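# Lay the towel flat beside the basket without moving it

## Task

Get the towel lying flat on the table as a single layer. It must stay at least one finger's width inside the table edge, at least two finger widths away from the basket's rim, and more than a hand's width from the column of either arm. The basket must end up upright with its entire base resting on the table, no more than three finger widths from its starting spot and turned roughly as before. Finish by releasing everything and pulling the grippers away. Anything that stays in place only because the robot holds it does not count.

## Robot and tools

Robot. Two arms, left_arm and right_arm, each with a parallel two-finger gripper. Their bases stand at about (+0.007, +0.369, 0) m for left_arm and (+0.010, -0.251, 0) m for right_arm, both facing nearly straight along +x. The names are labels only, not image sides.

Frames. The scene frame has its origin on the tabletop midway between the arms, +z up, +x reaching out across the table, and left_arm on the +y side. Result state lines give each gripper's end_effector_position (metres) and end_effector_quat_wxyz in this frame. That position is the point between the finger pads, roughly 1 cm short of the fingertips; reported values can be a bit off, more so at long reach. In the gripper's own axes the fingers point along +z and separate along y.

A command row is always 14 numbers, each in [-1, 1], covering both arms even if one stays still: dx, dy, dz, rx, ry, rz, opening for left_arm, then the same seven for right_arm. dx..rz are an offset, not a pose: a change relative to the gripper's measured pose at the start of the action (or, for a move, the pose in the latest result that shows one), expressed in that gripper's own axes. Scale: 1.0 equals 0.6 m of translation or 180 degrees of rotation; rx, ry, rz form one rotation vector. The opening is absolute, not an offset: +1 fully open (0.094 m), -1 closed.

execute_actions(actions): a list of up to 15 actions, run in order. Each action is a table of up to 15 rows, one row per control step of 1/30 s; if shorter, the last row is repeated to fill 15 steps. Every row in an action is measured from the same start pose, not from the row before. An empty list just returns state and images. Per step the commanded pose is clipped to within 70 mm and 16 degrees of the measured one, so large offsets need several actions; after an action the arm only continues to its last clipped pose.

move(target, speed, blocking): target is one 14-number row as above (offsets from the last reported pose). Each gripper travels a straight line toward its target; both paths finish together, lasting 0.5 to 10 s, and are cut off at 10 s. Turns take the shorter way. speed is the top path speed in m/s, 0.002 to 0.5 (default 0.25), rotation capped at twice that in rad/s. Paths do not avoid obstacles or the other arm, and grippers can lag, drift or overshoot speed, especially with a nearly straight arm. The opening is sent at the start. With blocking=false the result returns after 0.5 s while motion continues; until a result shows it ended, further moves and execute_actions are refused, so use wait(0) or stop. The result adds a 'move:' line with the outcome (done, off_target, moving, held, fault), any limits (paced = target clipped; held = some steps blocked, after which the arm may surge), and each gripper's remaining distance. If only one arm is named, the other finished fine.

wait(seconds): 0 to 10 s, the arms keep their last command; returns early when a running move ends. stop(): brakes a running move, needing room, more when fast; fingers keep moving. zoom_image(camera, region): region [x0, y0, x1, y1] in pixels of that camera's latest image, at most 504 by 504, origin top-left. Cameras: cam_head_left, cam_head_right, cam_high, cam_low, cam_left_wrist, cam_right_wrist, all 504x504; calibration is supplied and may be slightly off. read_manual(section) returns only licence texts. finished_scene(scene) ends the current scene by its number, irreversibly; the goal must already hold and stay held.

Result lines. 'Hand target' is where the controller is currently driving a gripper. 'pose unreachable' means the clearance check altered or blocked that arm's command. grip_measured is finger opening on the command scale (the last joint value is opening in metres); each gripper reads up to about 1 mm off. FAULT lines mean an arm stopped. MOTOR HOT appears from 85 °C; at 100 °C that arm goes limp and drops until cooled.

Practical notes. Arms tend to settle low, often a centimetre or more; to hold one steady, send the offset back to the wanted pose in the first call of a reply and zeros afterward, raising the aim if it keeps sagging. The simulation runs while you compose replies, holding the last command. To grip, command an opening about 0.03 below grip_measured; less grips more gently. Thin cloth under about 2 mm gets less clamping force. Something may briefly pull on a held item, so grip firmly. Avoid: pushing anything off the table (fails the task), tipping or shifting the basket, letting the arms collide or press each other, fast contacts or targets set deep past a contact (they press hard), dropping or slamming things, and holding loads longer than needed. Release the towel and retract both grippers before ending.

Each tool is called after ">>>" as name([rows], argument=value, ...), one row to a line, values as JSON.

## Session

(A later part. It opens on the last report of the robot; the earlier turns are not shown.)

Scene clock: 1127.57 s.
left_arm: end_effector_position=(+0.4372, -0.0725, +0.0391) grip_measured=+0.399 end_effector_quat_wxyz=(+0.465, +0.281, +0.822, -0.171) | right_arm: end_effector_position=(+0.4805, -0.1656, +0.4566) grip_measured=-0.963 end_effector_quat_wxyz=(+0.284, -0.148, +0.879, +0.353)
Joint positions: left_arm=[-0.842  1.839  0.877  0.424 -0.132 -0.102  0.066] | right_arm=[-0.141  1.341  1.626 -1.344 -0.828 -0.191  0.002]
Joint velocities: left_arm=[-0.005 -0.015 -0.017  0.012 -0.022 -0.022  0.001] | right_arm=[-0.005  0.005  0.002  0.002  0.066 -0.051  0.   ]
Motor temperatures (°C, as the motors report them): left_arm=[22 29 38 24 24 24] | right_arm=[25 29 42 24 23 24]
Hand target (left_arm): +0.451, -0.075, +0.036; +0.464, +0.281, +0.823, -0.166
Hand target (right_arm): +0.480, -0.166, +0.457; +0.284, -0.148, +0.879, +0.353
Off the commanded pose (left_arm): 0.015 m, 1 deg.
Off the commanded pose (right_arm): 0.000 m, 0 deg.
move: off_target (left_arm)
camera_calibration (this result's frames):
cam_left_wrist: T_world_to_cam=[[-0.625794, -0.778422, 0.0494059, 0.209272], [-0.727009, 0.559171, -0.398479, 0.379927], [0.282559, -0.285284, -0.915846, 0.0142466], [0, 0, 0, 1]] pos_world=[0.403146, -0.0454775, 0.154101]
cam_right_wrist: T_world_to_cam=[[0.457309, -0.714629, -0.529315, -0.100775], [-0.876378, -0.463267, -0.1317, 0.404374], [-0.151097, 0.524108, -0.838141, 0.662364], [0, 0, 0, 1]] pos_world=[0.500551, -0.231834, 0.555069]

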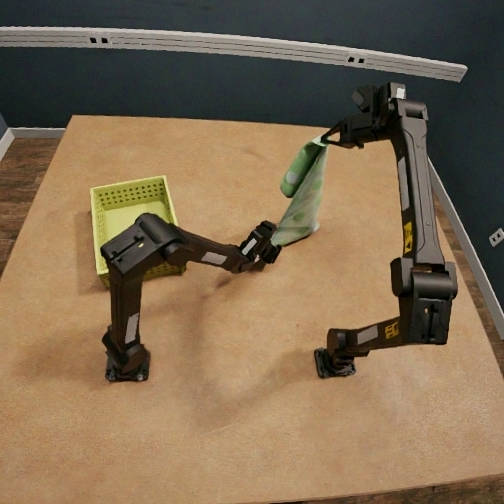

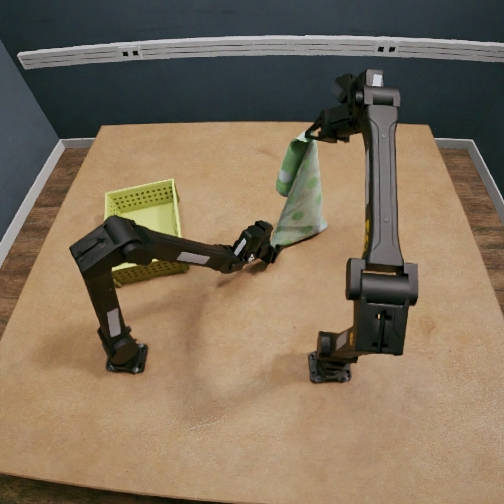

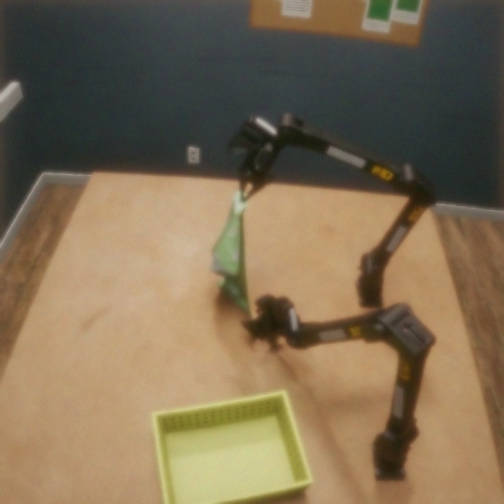

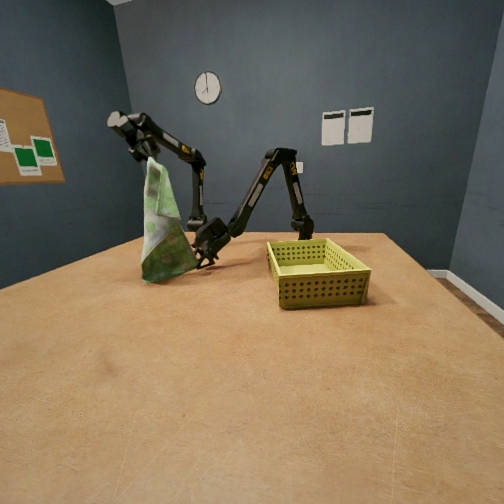

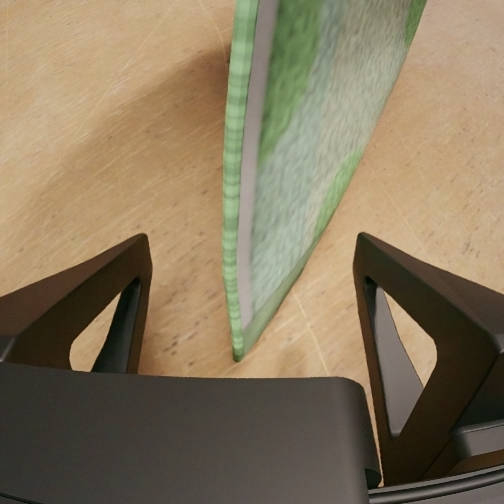

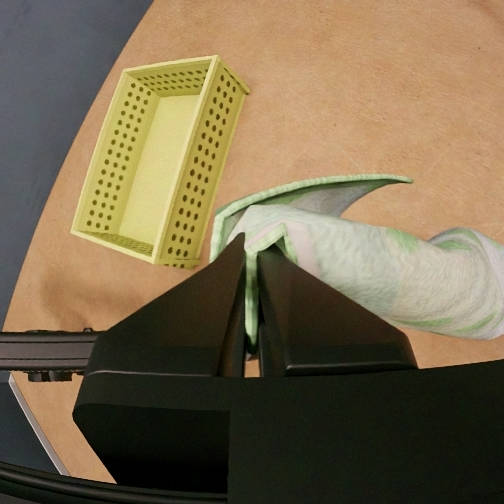

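Close.

>>> execute_actions([
  [[0,0,0,0,0,0,-1, 0,0,0,0,0,0,-1]],
  [[0,0,0,0,0,0,-1, 0,0,0,0,0,0,-1]],
])

Scene clock: 1131.80 s.
left_arm: end_effector_position=(+0.4372, -0.0725, +0.0391) grip_measured=-0.959 end_effector_quat_wxyz=(+0.465, +0.281, +0.822, -0.171) | right_arm: end_effector_position=(+0.4805, -0.1656, +0.4566) grip_measured=-0.963 end_effector_quat_wxyz=(+0.284, -0.148, +0.879, +0.353)
Joint positions: left_arm=[-0.842  1.839  0.877  0.424 -0.132 -0.102  0.002] | right_arm=[-0.141  1.341  1.626 -1.344 -0.828 -0.191  0.002]
Joint velocities: left_arm=[-0.024 -0.005  0.007 -0.022  0.022  0.066  0.   ] | right_arm=[-0.005 -0.024  0.007  0.007 -0.037  0.007 -0.001]
Motor temperatures (°C, as the motors report them): left_arm=[22 29 38 24 24 24] | right_arm=[25 29 42 24 23 24]
Hand target (left_arm): +0.437, -0.073, +0.039; +0.465, +0.281, +0.822, -0.171
Hand target (right_arm): +0.480, -0.166, +0.457; +0.284, -0.148, +0.879, +0.353
Off the commanded pose (left_arm): 0.000 m, 0 deg.
Off the commanded pose (right_arm): 0.000 m, 0 deg.
camera_calibration (this result's frames):
cam_left_wrist: T_world_to_cam=[[-0.625794, -0.778422, 0.0494059, 0.209272], [-0.727009, 0.559171, -0.398479, 0.379927], [0.282559, -0.285284, -0.915846, 0.0142466], [0, 0, 0, 1]] pos_world=[0.403146, -0.0454775, 0.154101]
cam_right_wrist: T_world_to_cam=[[0.457309, -0.714629, -0.529315, -0.100775], [-0.876378, -0.463267, -0.1317, 0.404374], [-0.151097, 0.524108, -0.838141, 0.662364], [0, 0, 0, 1]] pos_world=[0.500551, -0.231834, 0.555069]

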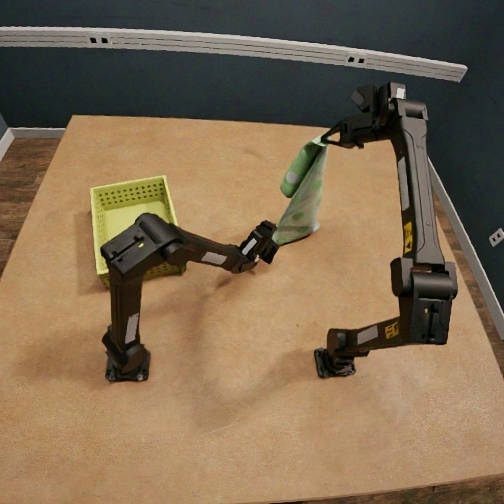

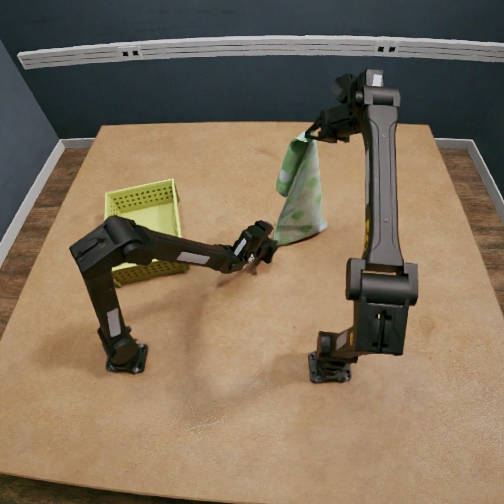

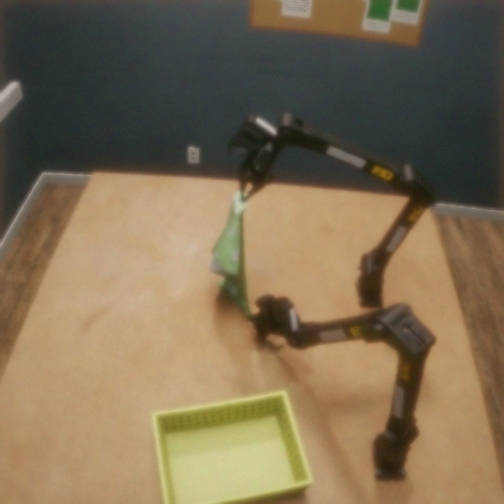

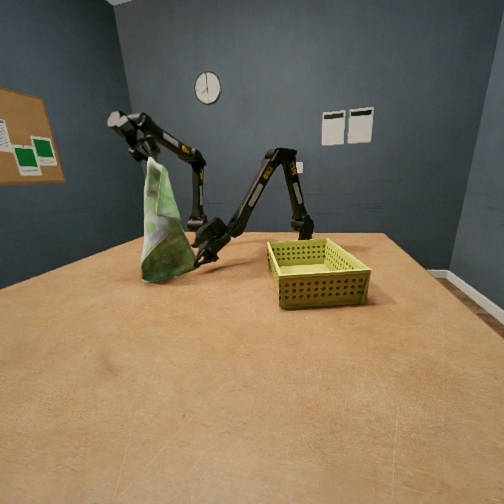

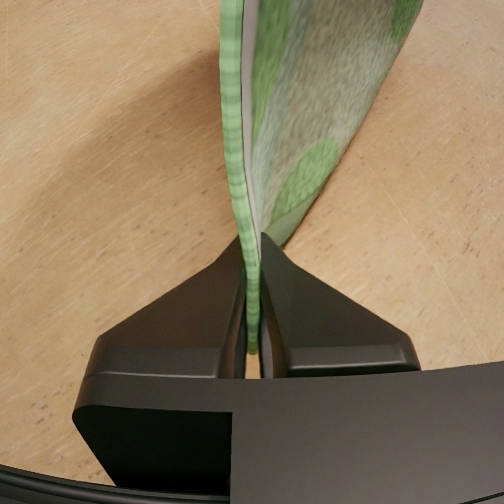

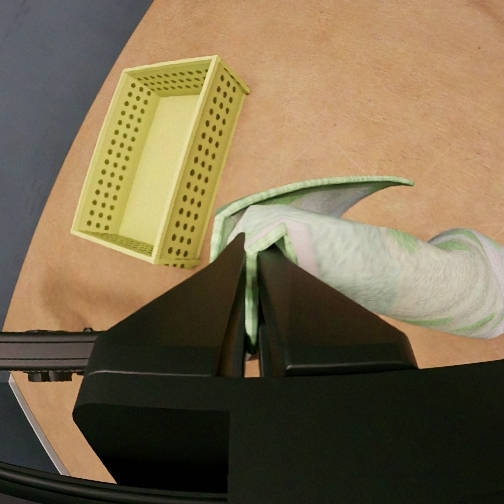

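>>> move(target=[-0.347,0.23,-0.272,0,0,0,-1, 0.132,-0.347,-0.055,0,0,0,-1], speed=0.08)

Scene clock: 1145.03 s.
left_arm: end_effector_position=(+0.4903, +0.0601, +0.2655) grip_measured=-0.959 end_effector_quat_wxyz=(+0.446, +0.280, +0.832, -0.174) | right_arm: end_effector_position=(+0.5017, -0.3357, +0.3175) grip_measured=-0.963 end_effector_quat_wxyz=(+0.284, -0.148, +0.878, +0.356)
Joint positions: left_arm=[-0.533  1.348  1.041 -0.273  0.142  0.045  0.002] | right_arm=[-0.506  1.557  1.509 -1.447 -0.944 -0.748  0.002]
Joint velocities: left_arm=[-0.015  0.015  0.012 -0.032 -0.037 -0.037  0.   ] | right_arm=[ 0.005 -0.015 -0.002 -0.007 -0.037 -0.11  -0.   ]
Motor temperatures (°C, as the motors report them): left_arm=[22 29 38 24 24 24] | right_arm=[25 29 41 24 23 24]
Hand target (left_arm): +0.502, +0.062, +0.295; +0.465, +0.280, +0.822, -0.172
Hand target (right_arm): +0.502, -0.338, +0.318; +0.284, -0.148, +0.877, +0.359
Off the commanded pose (left_arm): 0.034 m, 3 deg.
Off the commanded pose (right_arm): 0.005 m, 0 deg.
move: off_target (left_arm)
camera_calibration (this result's frames):
cam_left_wrist: T_world_to_cam=[[-0.62401, -0.778366, 0.068983, 0.328428], [-0.743145, 0.563841, -0.360305, 0.43203], [0.241554, -0.276098, -0.93028, 0.267898], [0, 0, 0, 1]] pos_world=[0.461291, 0.0860073, 0.382227]
cam_right_wrist: T_world_to_cam=[[0.45888, -0.710753, -0.53316, -0.303916], [-0.87556, -0.463768, -0.135329, 0.326456], [-0.151078, 0.528913, -0.83512, 0.638831], [0, 0, 0, 1]] pos_world=[0.521806, -0.402495, 0.415644]

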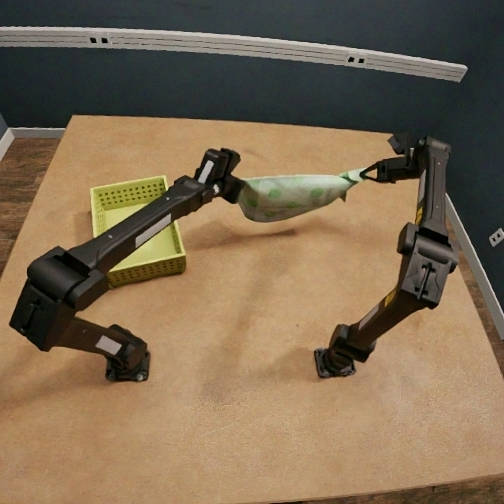

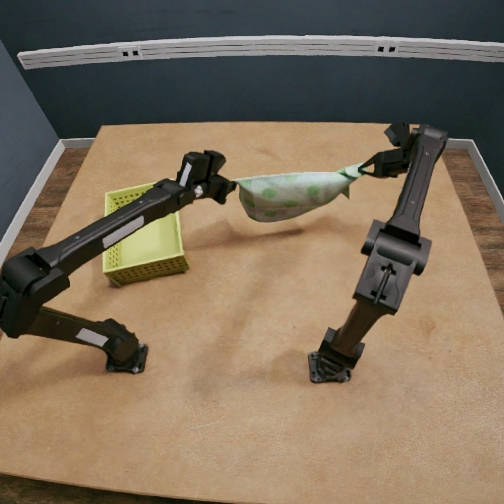

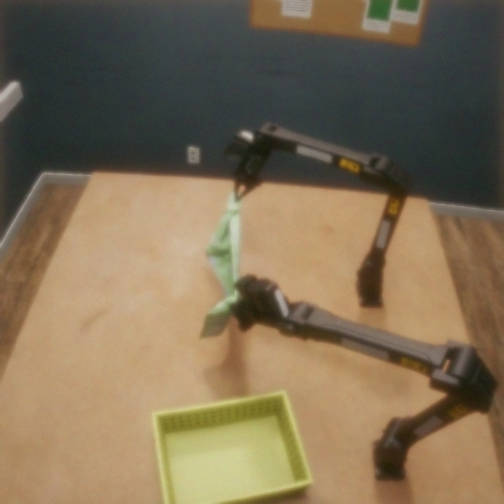

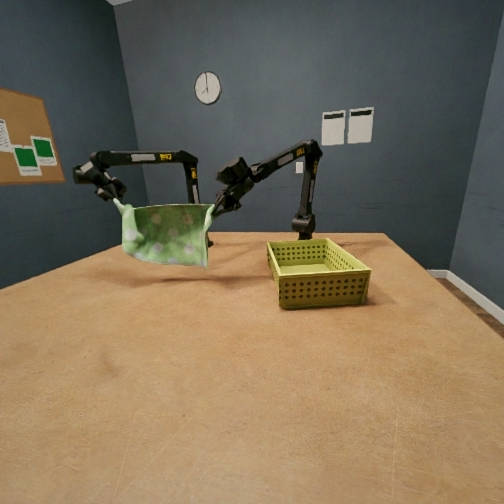

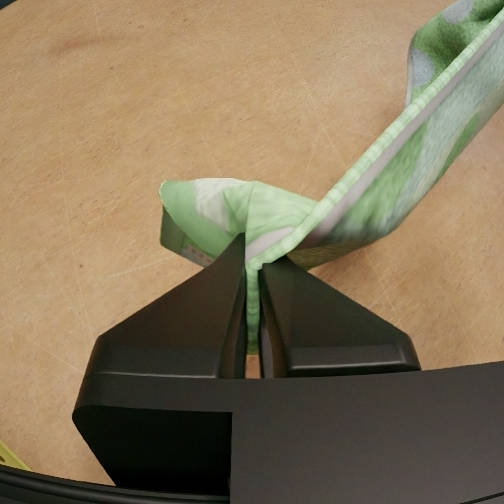

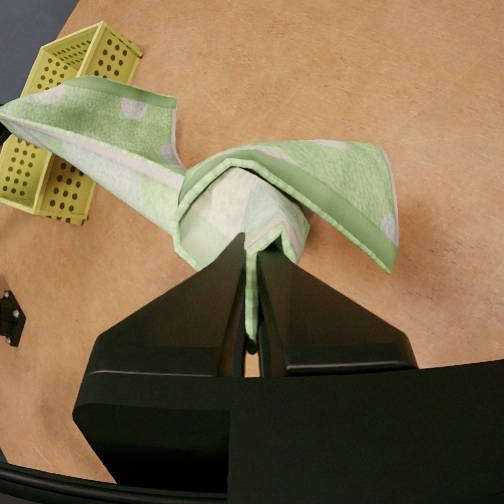

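>>> zoom_image(camera="cam_low", region=[90, 170, 260, 300])

>>> zoom_image(camera="cam_head_right", region=[210, 140, 390, 250])

Region (90, 170, 260, 300) of cam_low's 504x504 image, scaled by 2.965, with more detail than that image has; it fills the top 385 rows of this view, and the rest is white.

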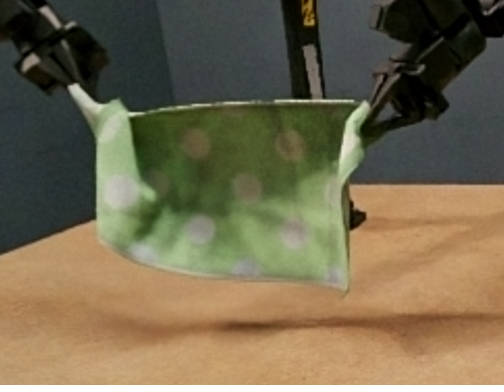

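Region (210, 140, 390, 250) of cam_head_right's 504x504 image, scaled by 2.800, with more detail than that image has.

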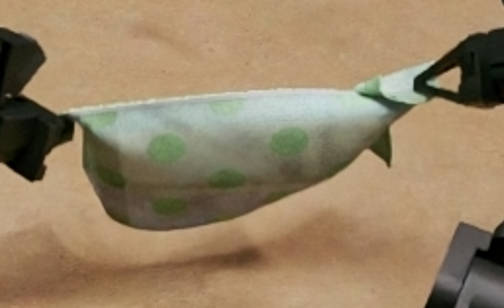

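>>> move(target=[-0.025,0.117,0.155,0,0,0,-1, -0.032,-0.166,0.164,0,0,0,-1], speed=0.07)

Scene clock: 1158.87 s.
left_arm: end_effector_position=(+0.5750, +0.0619, +0.2037) grip_measured=-0.959 end_effector_quat_wxyz=(+0.419, +0.279, +0.846, -0.176) | right_arm: end_effector_position=(+0.5850, -0.3306, +0.2029) grip_measured=-0.963 end_effector_quat_wxyz=(+0.264, -0.136, +0.881, +0.369)
Joint positions: left_arm=[-0.443  1.607  1.183 -0.222  0.224  0.088  0.002] | right_arm=[-0.431  1.804  1.523 -1.168 -0.936 -0.622  0.002]
Joint velocities: left_arm=[-0.015 -0.015  0.002  0.022 -0.037 -0.051 -0.   ] | right_arm=[-0.015 -0.005  0.012  0.012 -0.037  0.081 -0.001]
Motor temperatures (°C, as the motors report them): left_arm=[22 29 42 24 24 24] | right_arm=[25 29 41 24 23 24]
Hand target (left_arm): +0.598, +0.061, +0.224; +0.445, +0.280, +0.833, -0.173
Hand target (right_arm): +0.602, -0.335, +0.220; +0.284, -0.148, +0.878, +0.355
Off the commanded pose (left_arm): 0.033 m, 3 deg.
Off the commanded pose (right_arm): 0.023 m, 3 deg.
move: off_target (left_arm, right_arm)
camera_calibration (this result's frames):
cam_left_wrist: T_world_to_cam=[[-0.620546, -0.778646, 0.0929145, 0.380153], [-0.761606, 0.570224, -0.307898, 0.471275], [0.186761, -0.261829, -0.946872, 0.224423], [0, 0, 0, 1]] pos_world=[0.552915, 0.0860328, 0.322282]
cam_right_wrist: T_world_to_cam=[[0.430954, -0.698749, -0.570989, -0.371628], [-0.881487, -0.461337, -0.10074, 0.383445], [-0.193026, 0.546734, -0.814754, 0.579285], [0, 0, 0, 1]] pos_world=[0.609974, -0.399492, 0.298407]

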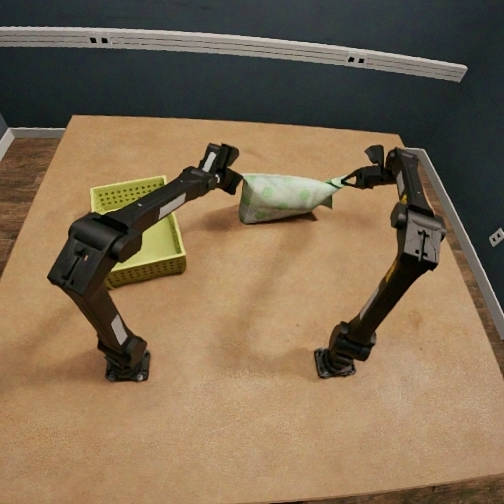

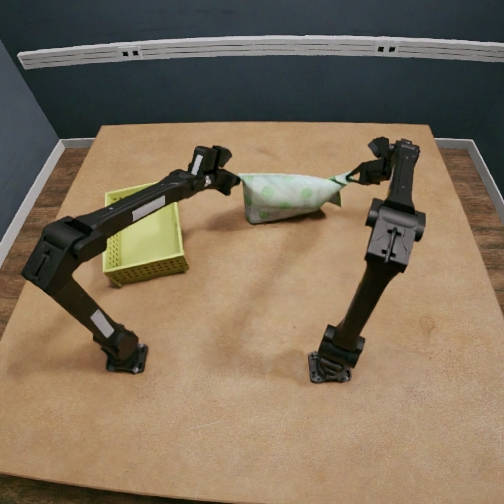

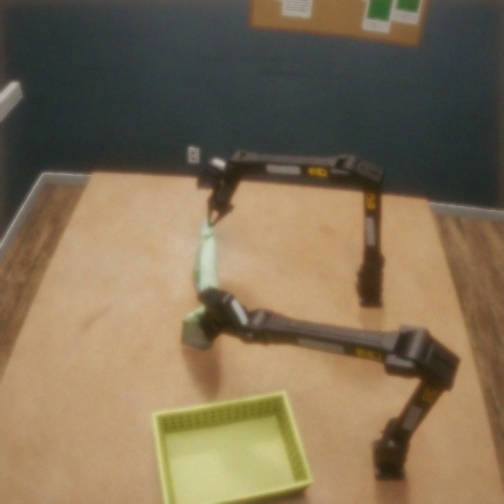

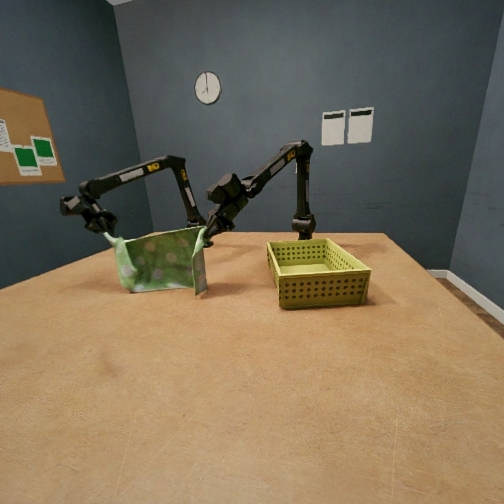

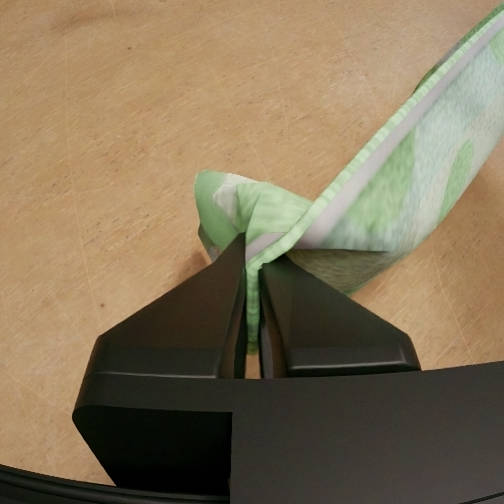

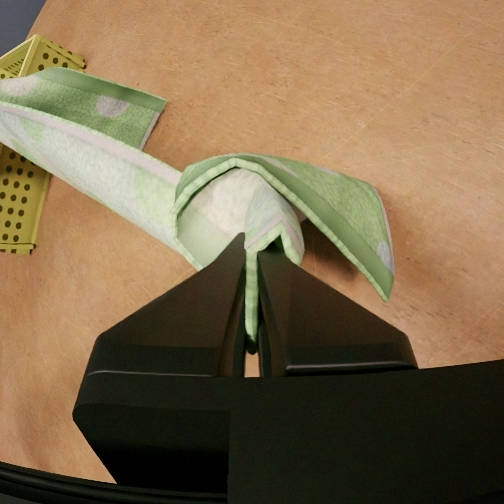

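>>> move(target=[0.385,-0.178,-0.027,0,0,0,-1, 0.42,-0.025,0.05,0,0,0,-1], speed=0.06)

Scene clock: 1170.23 s.
left_arm: end_effector_position=(+0.3878, +0.0661, +0.0442) grip_measured=-0.959 end_effector_quat_wxyz=(+0.423, +0.281, +0.844, -0.171) | right_arm: end_effector_position=(+0.3951, -0.3250, +0.0307) grip_measured=-0.963 end_effector_quat_wxyz=(+0.254, -0.130, +0.880, +0.378)
Joint positions: left_arm=[-0.665  1.551  0.546  0.381  0.038 -0.035  0.002] | right_arm=[-0.604  1.718  0.852 -0.849 -0.939 -0.917  0.002]
Joint velocities: left_arm=[-0.005 -0.005  0.002  0.012  0.037 -0.081 -0.   ] | right_arm=[ 0.005 -0.005  0.017  0.007 -0.081 -0.081  0.   ]
Motor temperatures (°C, as the motors report them): left_arm=[22 29 42 24 24 24] | right_arm=[25 30 41 24 23 24]
Hand target (left_arm): +0.382, +0.063, +0.037; +0.420, +0.279, +0.846, -0.175
Hand target (right_arm): +0.397, -0.329, +0.032; +0.264, -0.136, +0.879, +0.372
Off the commanded pose (left_arm): 0.012 m, 1 deg.
Off the commanded pose (right_arm): 0.007 m, 2 deg.
move: off_target (left_arm)
camera_calibration (this result's frames):
cam_left_wrist: T_world_to_cam=[[-0.621759, -0.779146, 0.0796676, 0.283116], [-0.7579, 0.572897, -0.312052, 0.275738], [0.197493, -0.254401, -0.946719, 0.104756], [0, 0, 0, 1]] pos_world=[0.364324, 0.0892694, 0.162664]
cam_right_wrist: T_world_to_cam=[[0.418842, -0.688313, -0.592281, -0.3754], [-0.882918, -0.461113, -0.0884935, 0.201584], [-0.212197, 0.56, -0.800857, 0.410777], [0, 0, 0, 1]] pos_world=[0.422381, -0.395475, 0.12447]

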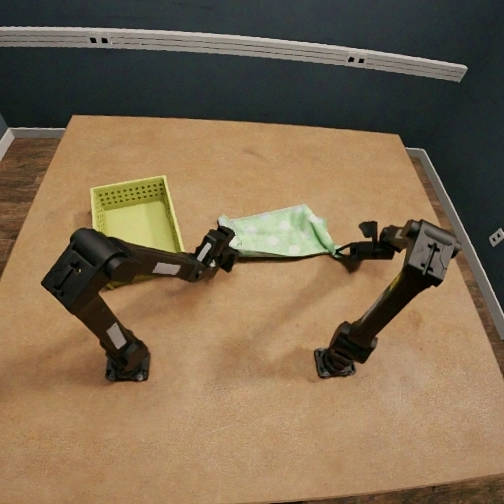

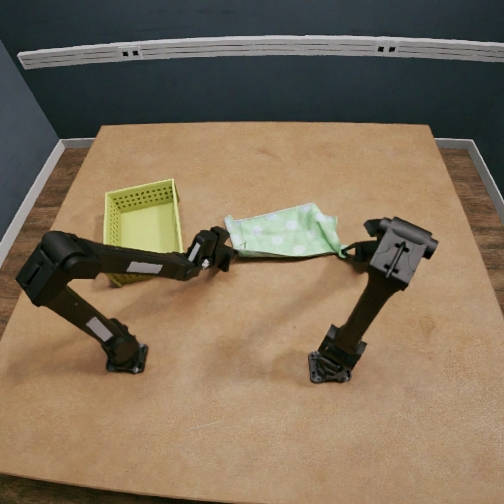

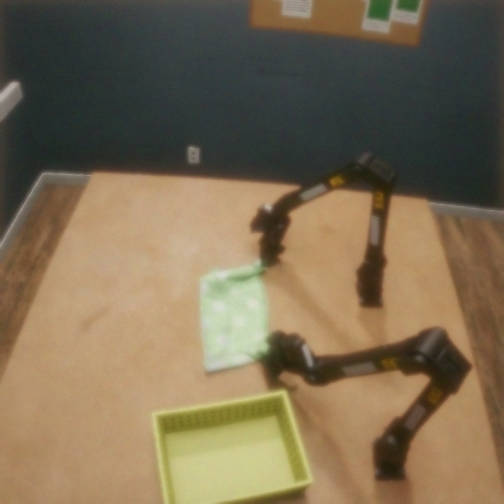

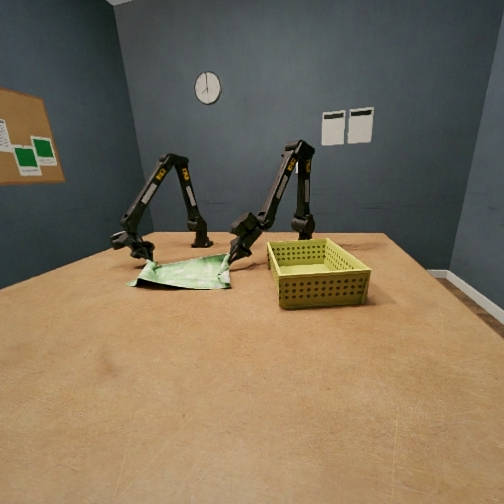

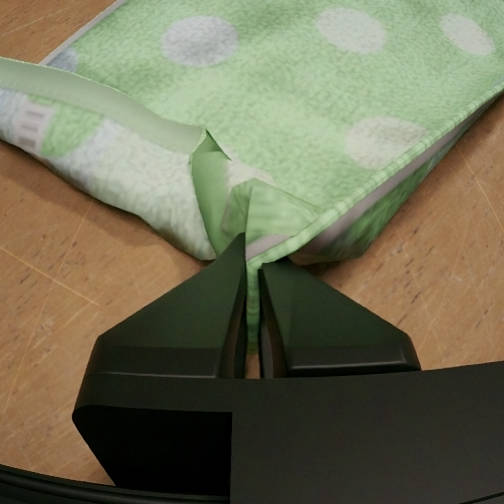

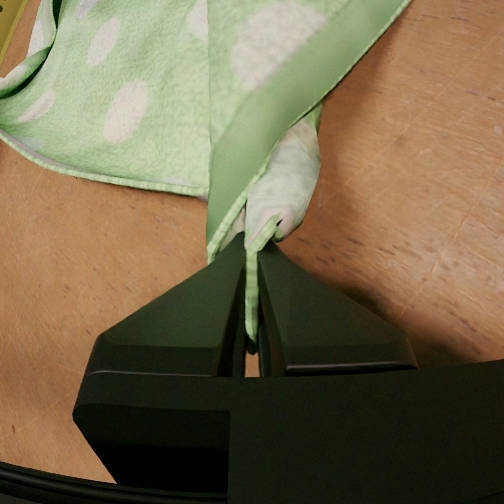

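>>> execute_actions([
  [[0.03,0,0.02,0,0,0.2,-1, 0.02,0,0.01,0,0,0,-1]],
  [[0,0,0,0,0,0.2,-1, 0,0,0,0,0,0,-1]],
  [[0,0,0,0,0,0,-1, 0,0,0,0,0,0,-1]],
])

Scene clock: 1187.03 s.
left_arm: end_effector_position=(+0.3906, +0.0673, +0.0290) grip_measured=-0.959 end_effector_quat_wxyz=(+0.448, +0.679, +0.576, +0.082) | right_arm: end_effector_position=(+0.3854, -0.3191, +0.0231) grip_measured=-0.963 end_effector_quat_wxyz=(+0.251, -0.129, +0.880, +0.381)
Joint positions: left_arm=[-0.665  1.605  0.542  0.439  0.022  1.064  0.002] | right_arm=[-0.604  1.718  0.82  -0.827 -0.939 -0.918  0.002]
Joint velocities: left_arm=[-0.015  0.005 -0.002  0.002  0.037 -0.051  0.   ] | right_arm=[ 0.005  0.005  0.012 -0.017  0.037 -0.081 -0.   ]
Motor temperatures (°C, as the motors report them): left_arm=[22 28 38 24 24 24] | right_arm=[25 29 38 24 23 24]
Hand target (left_arm): +0.391, +0.067, +0.029; +0.448, +0.678, +0.577, +0.081
Hand target (right_arm): +0.385, -0.319, +0.023; +0.251, -0.129, +0.880, +0.381
Off the commanded pose (left_arm): 0.000 m, 0 deg.
Off the commanded pose (right_arm): 0.000 m, 0 deg.
camera_calibration (this result's frames):
cam_left_wrist: T_world_to_cam=[[-0.727851, -0.0730371, -0.681834, 0.303021], [-0.110912, 0.993758, 0.0119478, -0.0179674], [0.676706, 0.08432, -0.731409, -0.126116], [0, 0, 0, 1]] pos_world=[0.303905, 0.0506211, 0.114583]
cam_right_wrist: T_world_to_cam=[[0.414889, -0.685054, -0.598805, -0.369058], [-0.883168, -0.461481, -0.0839622, 0.194972], [-0.218819, 0.563681, -0.796481, 0.402942], [0, 0, 0, 1]] pos_world=[0.413483, -0.38998, 0.116312]

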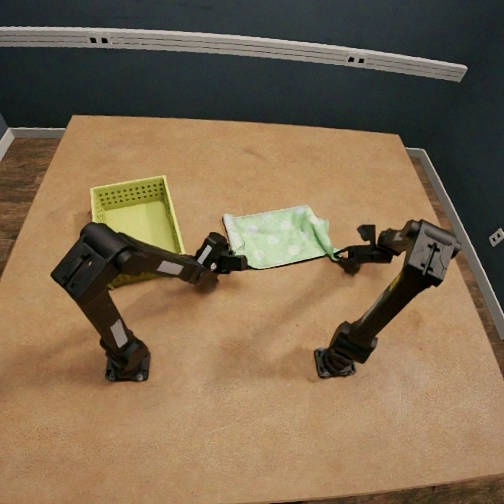

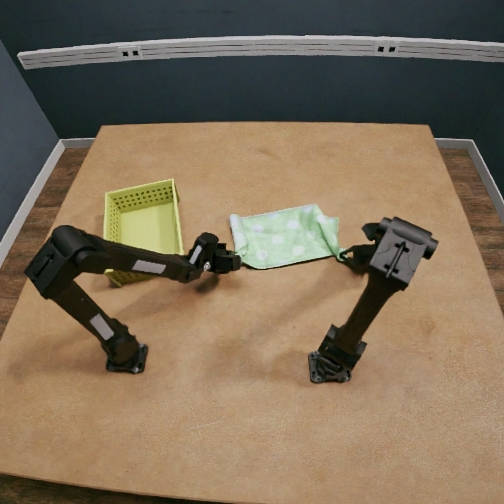

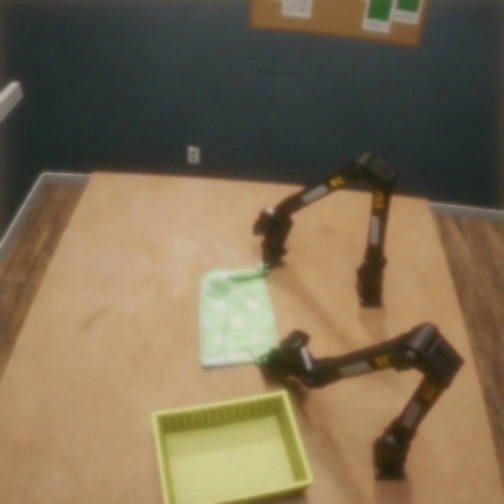

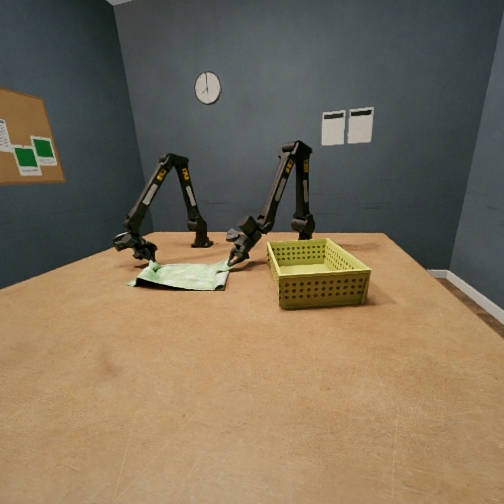

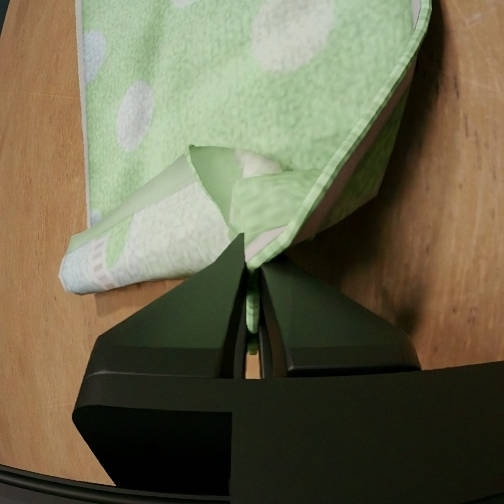

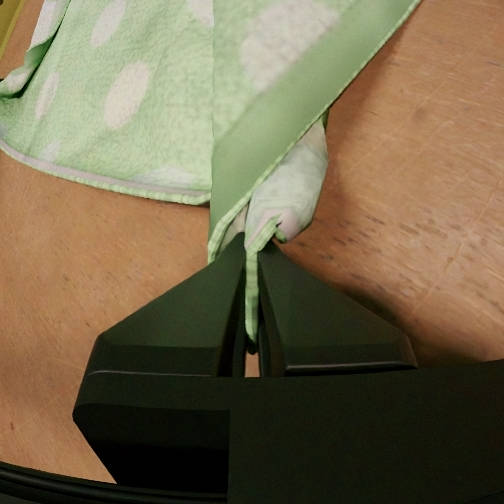

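>>> move(target=[0.05,0.016,-0.044,0,0,0.08,-1, 0,0,0,0,0,0,-1], speed=0.03)

>>> zoom_image(camera="cam_head_left", region=[190, 180, 370, 290])

Scene clock: 1199.93 s.
left_arm: end_effector_position=(+0.3923, +0.0972, +0.0425) grip_measured=-0.959 end_effector_quat_wxyz=(+0.444, +0.741, +0.486, +0.135) | right_arm: end_effector_position=(+0.3854, -0.3191, +0.0231) grip_measured=-0.963 end_effector_quat_wxyz=(+0.251, -0.129, +0.880, +0.381)
Joint positions: left_arm=[-0.586  1.534  0.496  0.429  0.096  1.351  0.002] | right_arm=[-0.604  1.718  0.82  -0.827 -0.939 -0.918  0.002]
Joint velocities: left_arm=[-0.015  0.005 -0.012  0.002  0.022  0.022 -0.001] | right_arm=[-0.005 -0.015 -0.017 -0.002 -0.095  0.007 -0.   ]
Motor temperatures (°C, as the motors report them): left_arm=[22 28 37 24 24 24] | right_arm=[25 29 37 24 23 24]
Hand target (left_arm): +0.390, +0.107, +0.038; +0.434, +0.745, +0.487, +0.137
Hand target (right_arm): +0.385, -0.319, +0.023; +0.251, -0.129, +0.880, +0.381
Off the commanded pose (left_arm): 0.011 m, 1 deg.
Off the commanded pose (right_arm): 0.000 m, 0 deg.
move: off_target (left_arm)
camera_calibration (this result's frames):
cam_left_wrist: T_world_to_cam=[[-0.62306, 0.126266, -0.771915, 0.258972], [0.0245756, 0.989557, 0.142031, -0.105952], [0.781788, 0.0695233, -0.619656, -0.164452], [0, 0, 0, 1]] pos_world=[0.292526, 0.0835795, 0.113049]
cam_right_wrist: T_world_to_cam=[[0.414889, -0.685054, -0.598805, -0.369058], [-0.883168, -0.461481, -0.0839622, 0.194972], [-0.218819, 0.563681, -0.796481, 0.402942], [0, 0, 0, 1]] pos_world=[0.413483, -0.38998, 0.116312]

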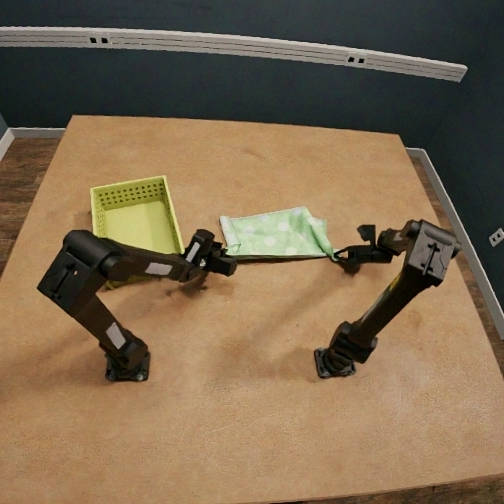

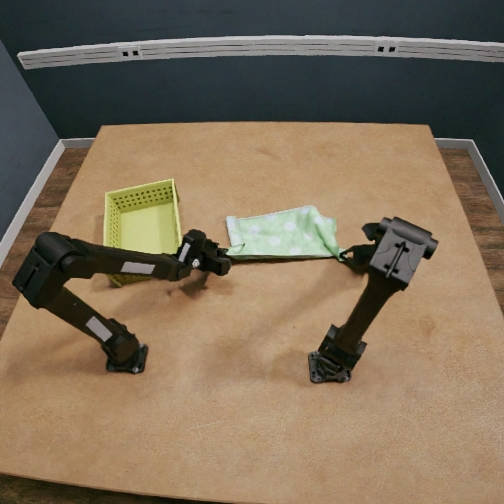

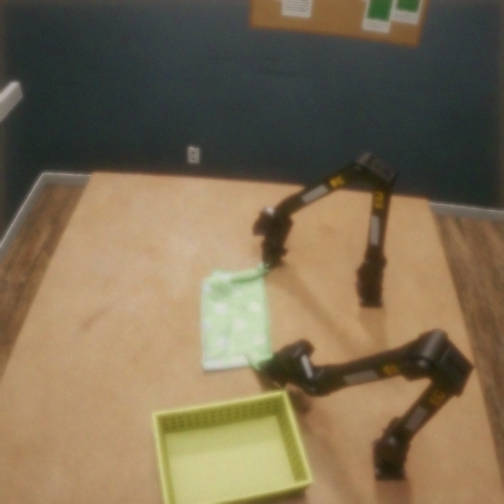

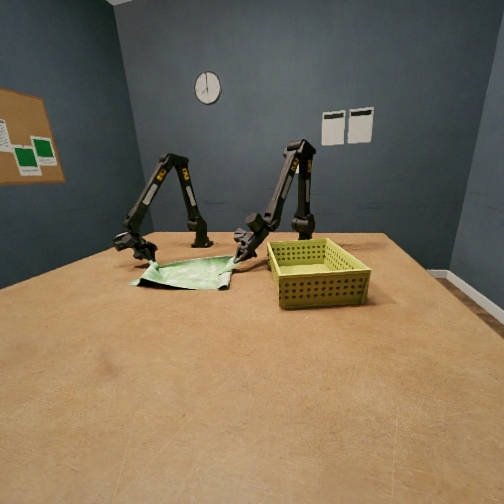

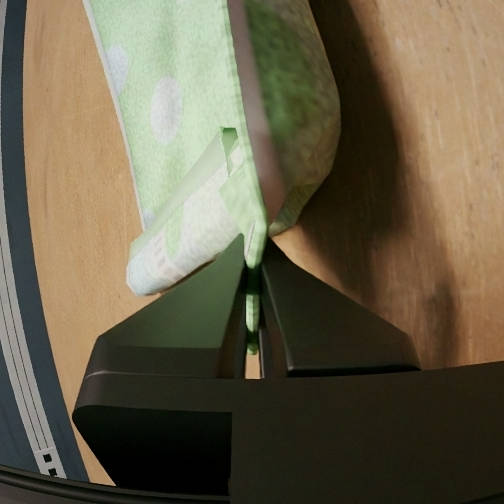

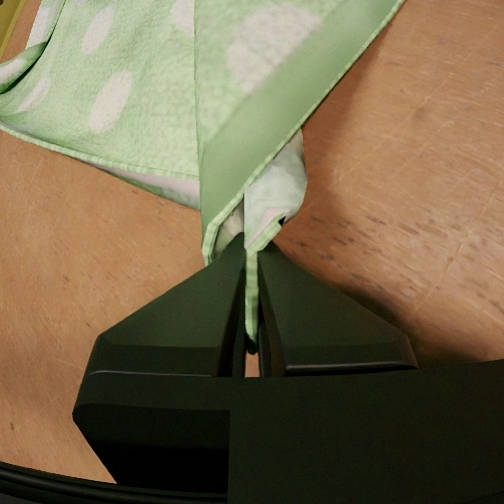

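Region (190, 180, 370, 290) of cam_head_left's 504x504 image, scaled by 2.800, with more detail than that image has.

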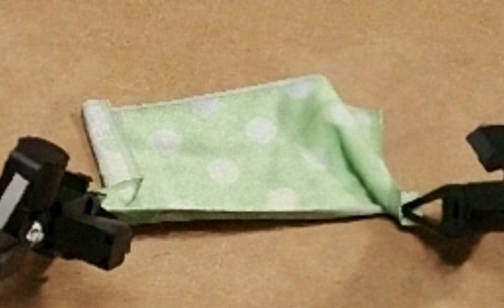

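>>> execute_actions([
  [[0,0,0,0,0,0,0.2, 0,0,0,0,0,0,0.2]],
  [[0,0,0,0,0,0,0.2, 0,0,0,0,0,0,0.2]],
  [[0,0,-0.08,0,0,0,0.2, 0,0,-0.08,0,0,0,0.2]],
  [[0,0,-0.08,0,0,0,0.2, 0,0,-0.08,0,0,0,0.2]],
  [[0,0,-0.1,0,0,0,0.2, 0,0,-0.1,0,0,0,0.2]],
])

>>> zoom_image(camera="cam_head_left", region=[190, 180, 370, 290])

>>> zoom_image(camera="cam_high", region=[160, 240, 320, 400])

Scene clock: 1215.97 s.
left_arm: end_effector_position=(+0.2914, +0.1653, +0.1508) grip_measured=+0.199 end_effector_quat_wxyz=(+0.485, +0.724, +0.470, +0.138) | right_arm: end_effector_position=(+0.3055, -0.4148, +0.0871) grip_measured=+0.198 end_effector_quat_wxyz=(+0.234, -0.082, +0.876, +0.415)
Joint positions: left_arm=[-0.557  0.76   0.303 -0.063  0.146  1.355  0.056] | right_arm=[-0.948  1.697  0.962 -1.445 -0.842 -1.359  0.056]
Joint velocities: left_arm=[-0.005  0.083  0.017 -0.032 -0.095  0.051 -0.   ] | right_arm=[ 0.015 -0.005  0.007  0.002  0.007 -0.11  -0.   ]
Motor temperatures (°C, as the motors report them): left_arm=[22 28 36 24 24 24] | right_arm=[25 29 37 24 23 24]
Hand target (left_arm): +0.293, +0.169, +0.145; +0.473, +0.730, +0.473, +0.139
Hand target (right_arm): +0.311, -0.420, +0.094; +0.237, -0.095, +0.876, +0.409
Off the commanded pose (left_arm): 0.007 m, 2 deg.
Off the commanded pose (right_arm): 0.011 m, 2 deg.
camera_calibration (this result's frames):
cam_left_wrist: T_world_to_cam=[[-0.572148, 0.082208, -0.81602, 0.270215], [0.0327792, 0.996461, 0.0774032, -0.180034], [0.819495, 0.0175376, -0.572818, -0.0326547], [0, 0, 0, 1]] pos_world=[0.187265, 0.157756, 0.215731]
cam_right_wrist: T_world_to_cam=[[0.334109, -0.651818, -0.680812, -0.317544], [-0.910687, -0.409428, -0.0549286, 0.11306], [-0.24294, 0.638359, -0.730396, 0.522931], [0, 0, 0, 1]] pos_world=[0.336098, -0.494508, 0.171969]

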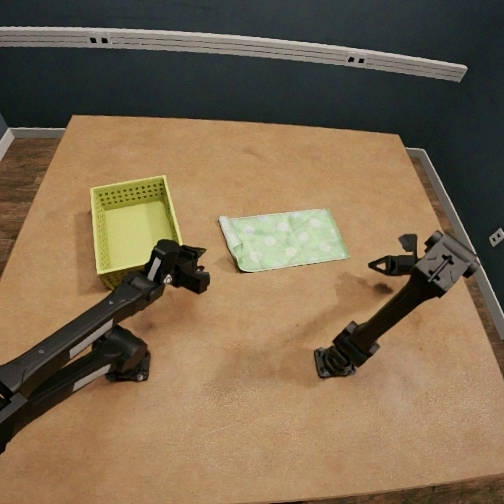

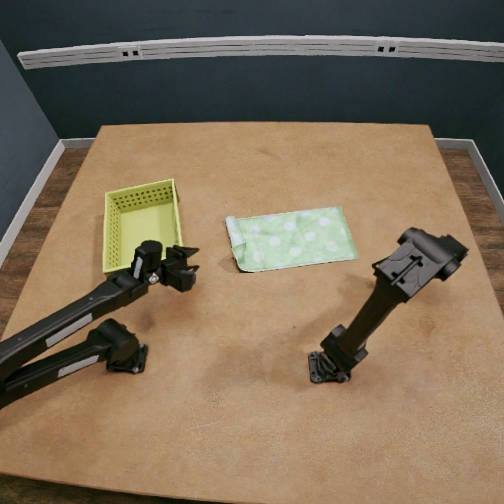

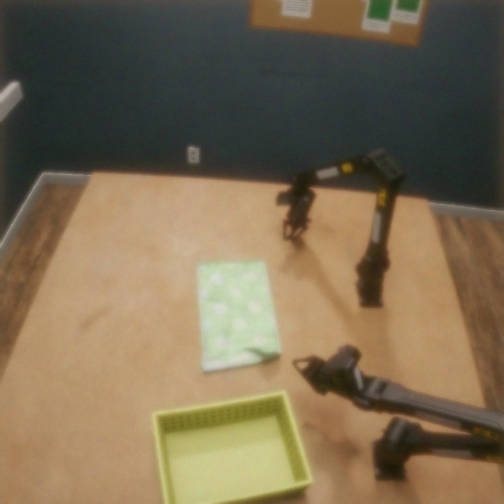

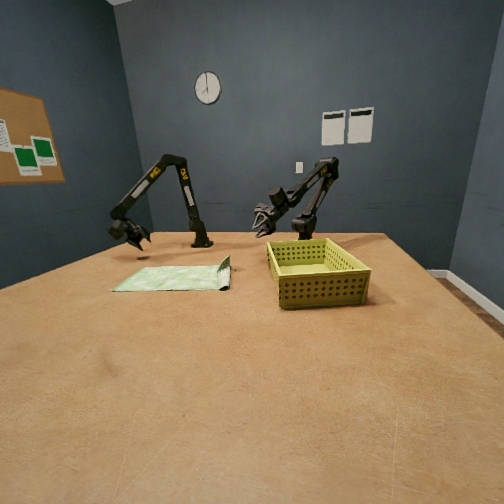

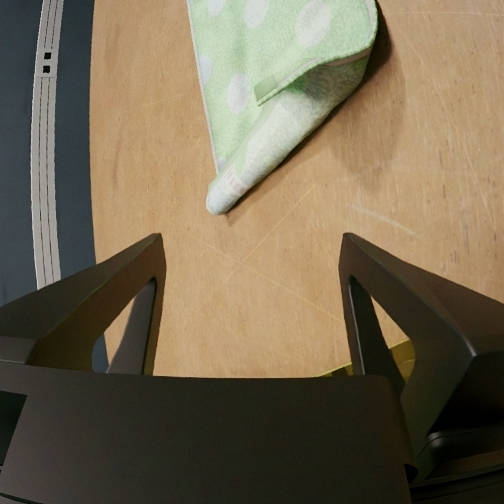

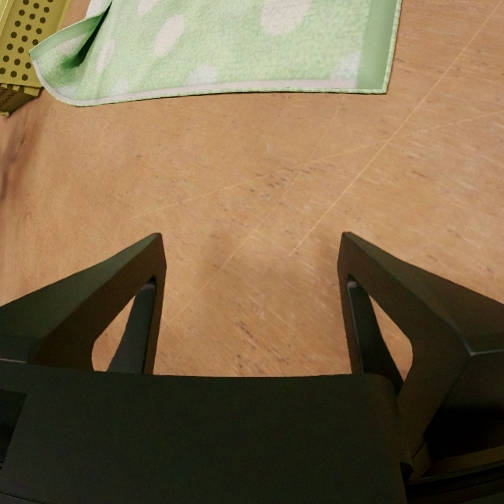

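Region (190, 180, 370, 290) of cam_head_left's 504x504 image, scaled by 2.800, with more detail than that image has.

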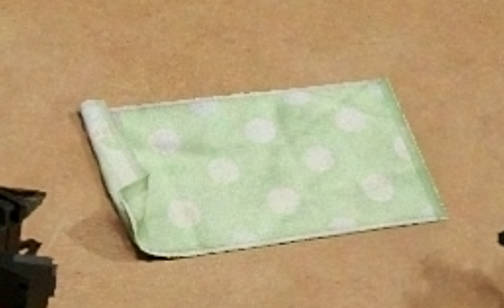

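Region (160, 240, 320, 400) of cam_high's 504x504 image, scaled by 3.150, with more detail than that image has.

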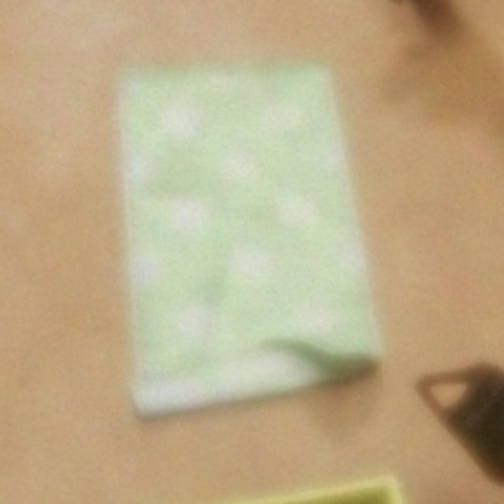

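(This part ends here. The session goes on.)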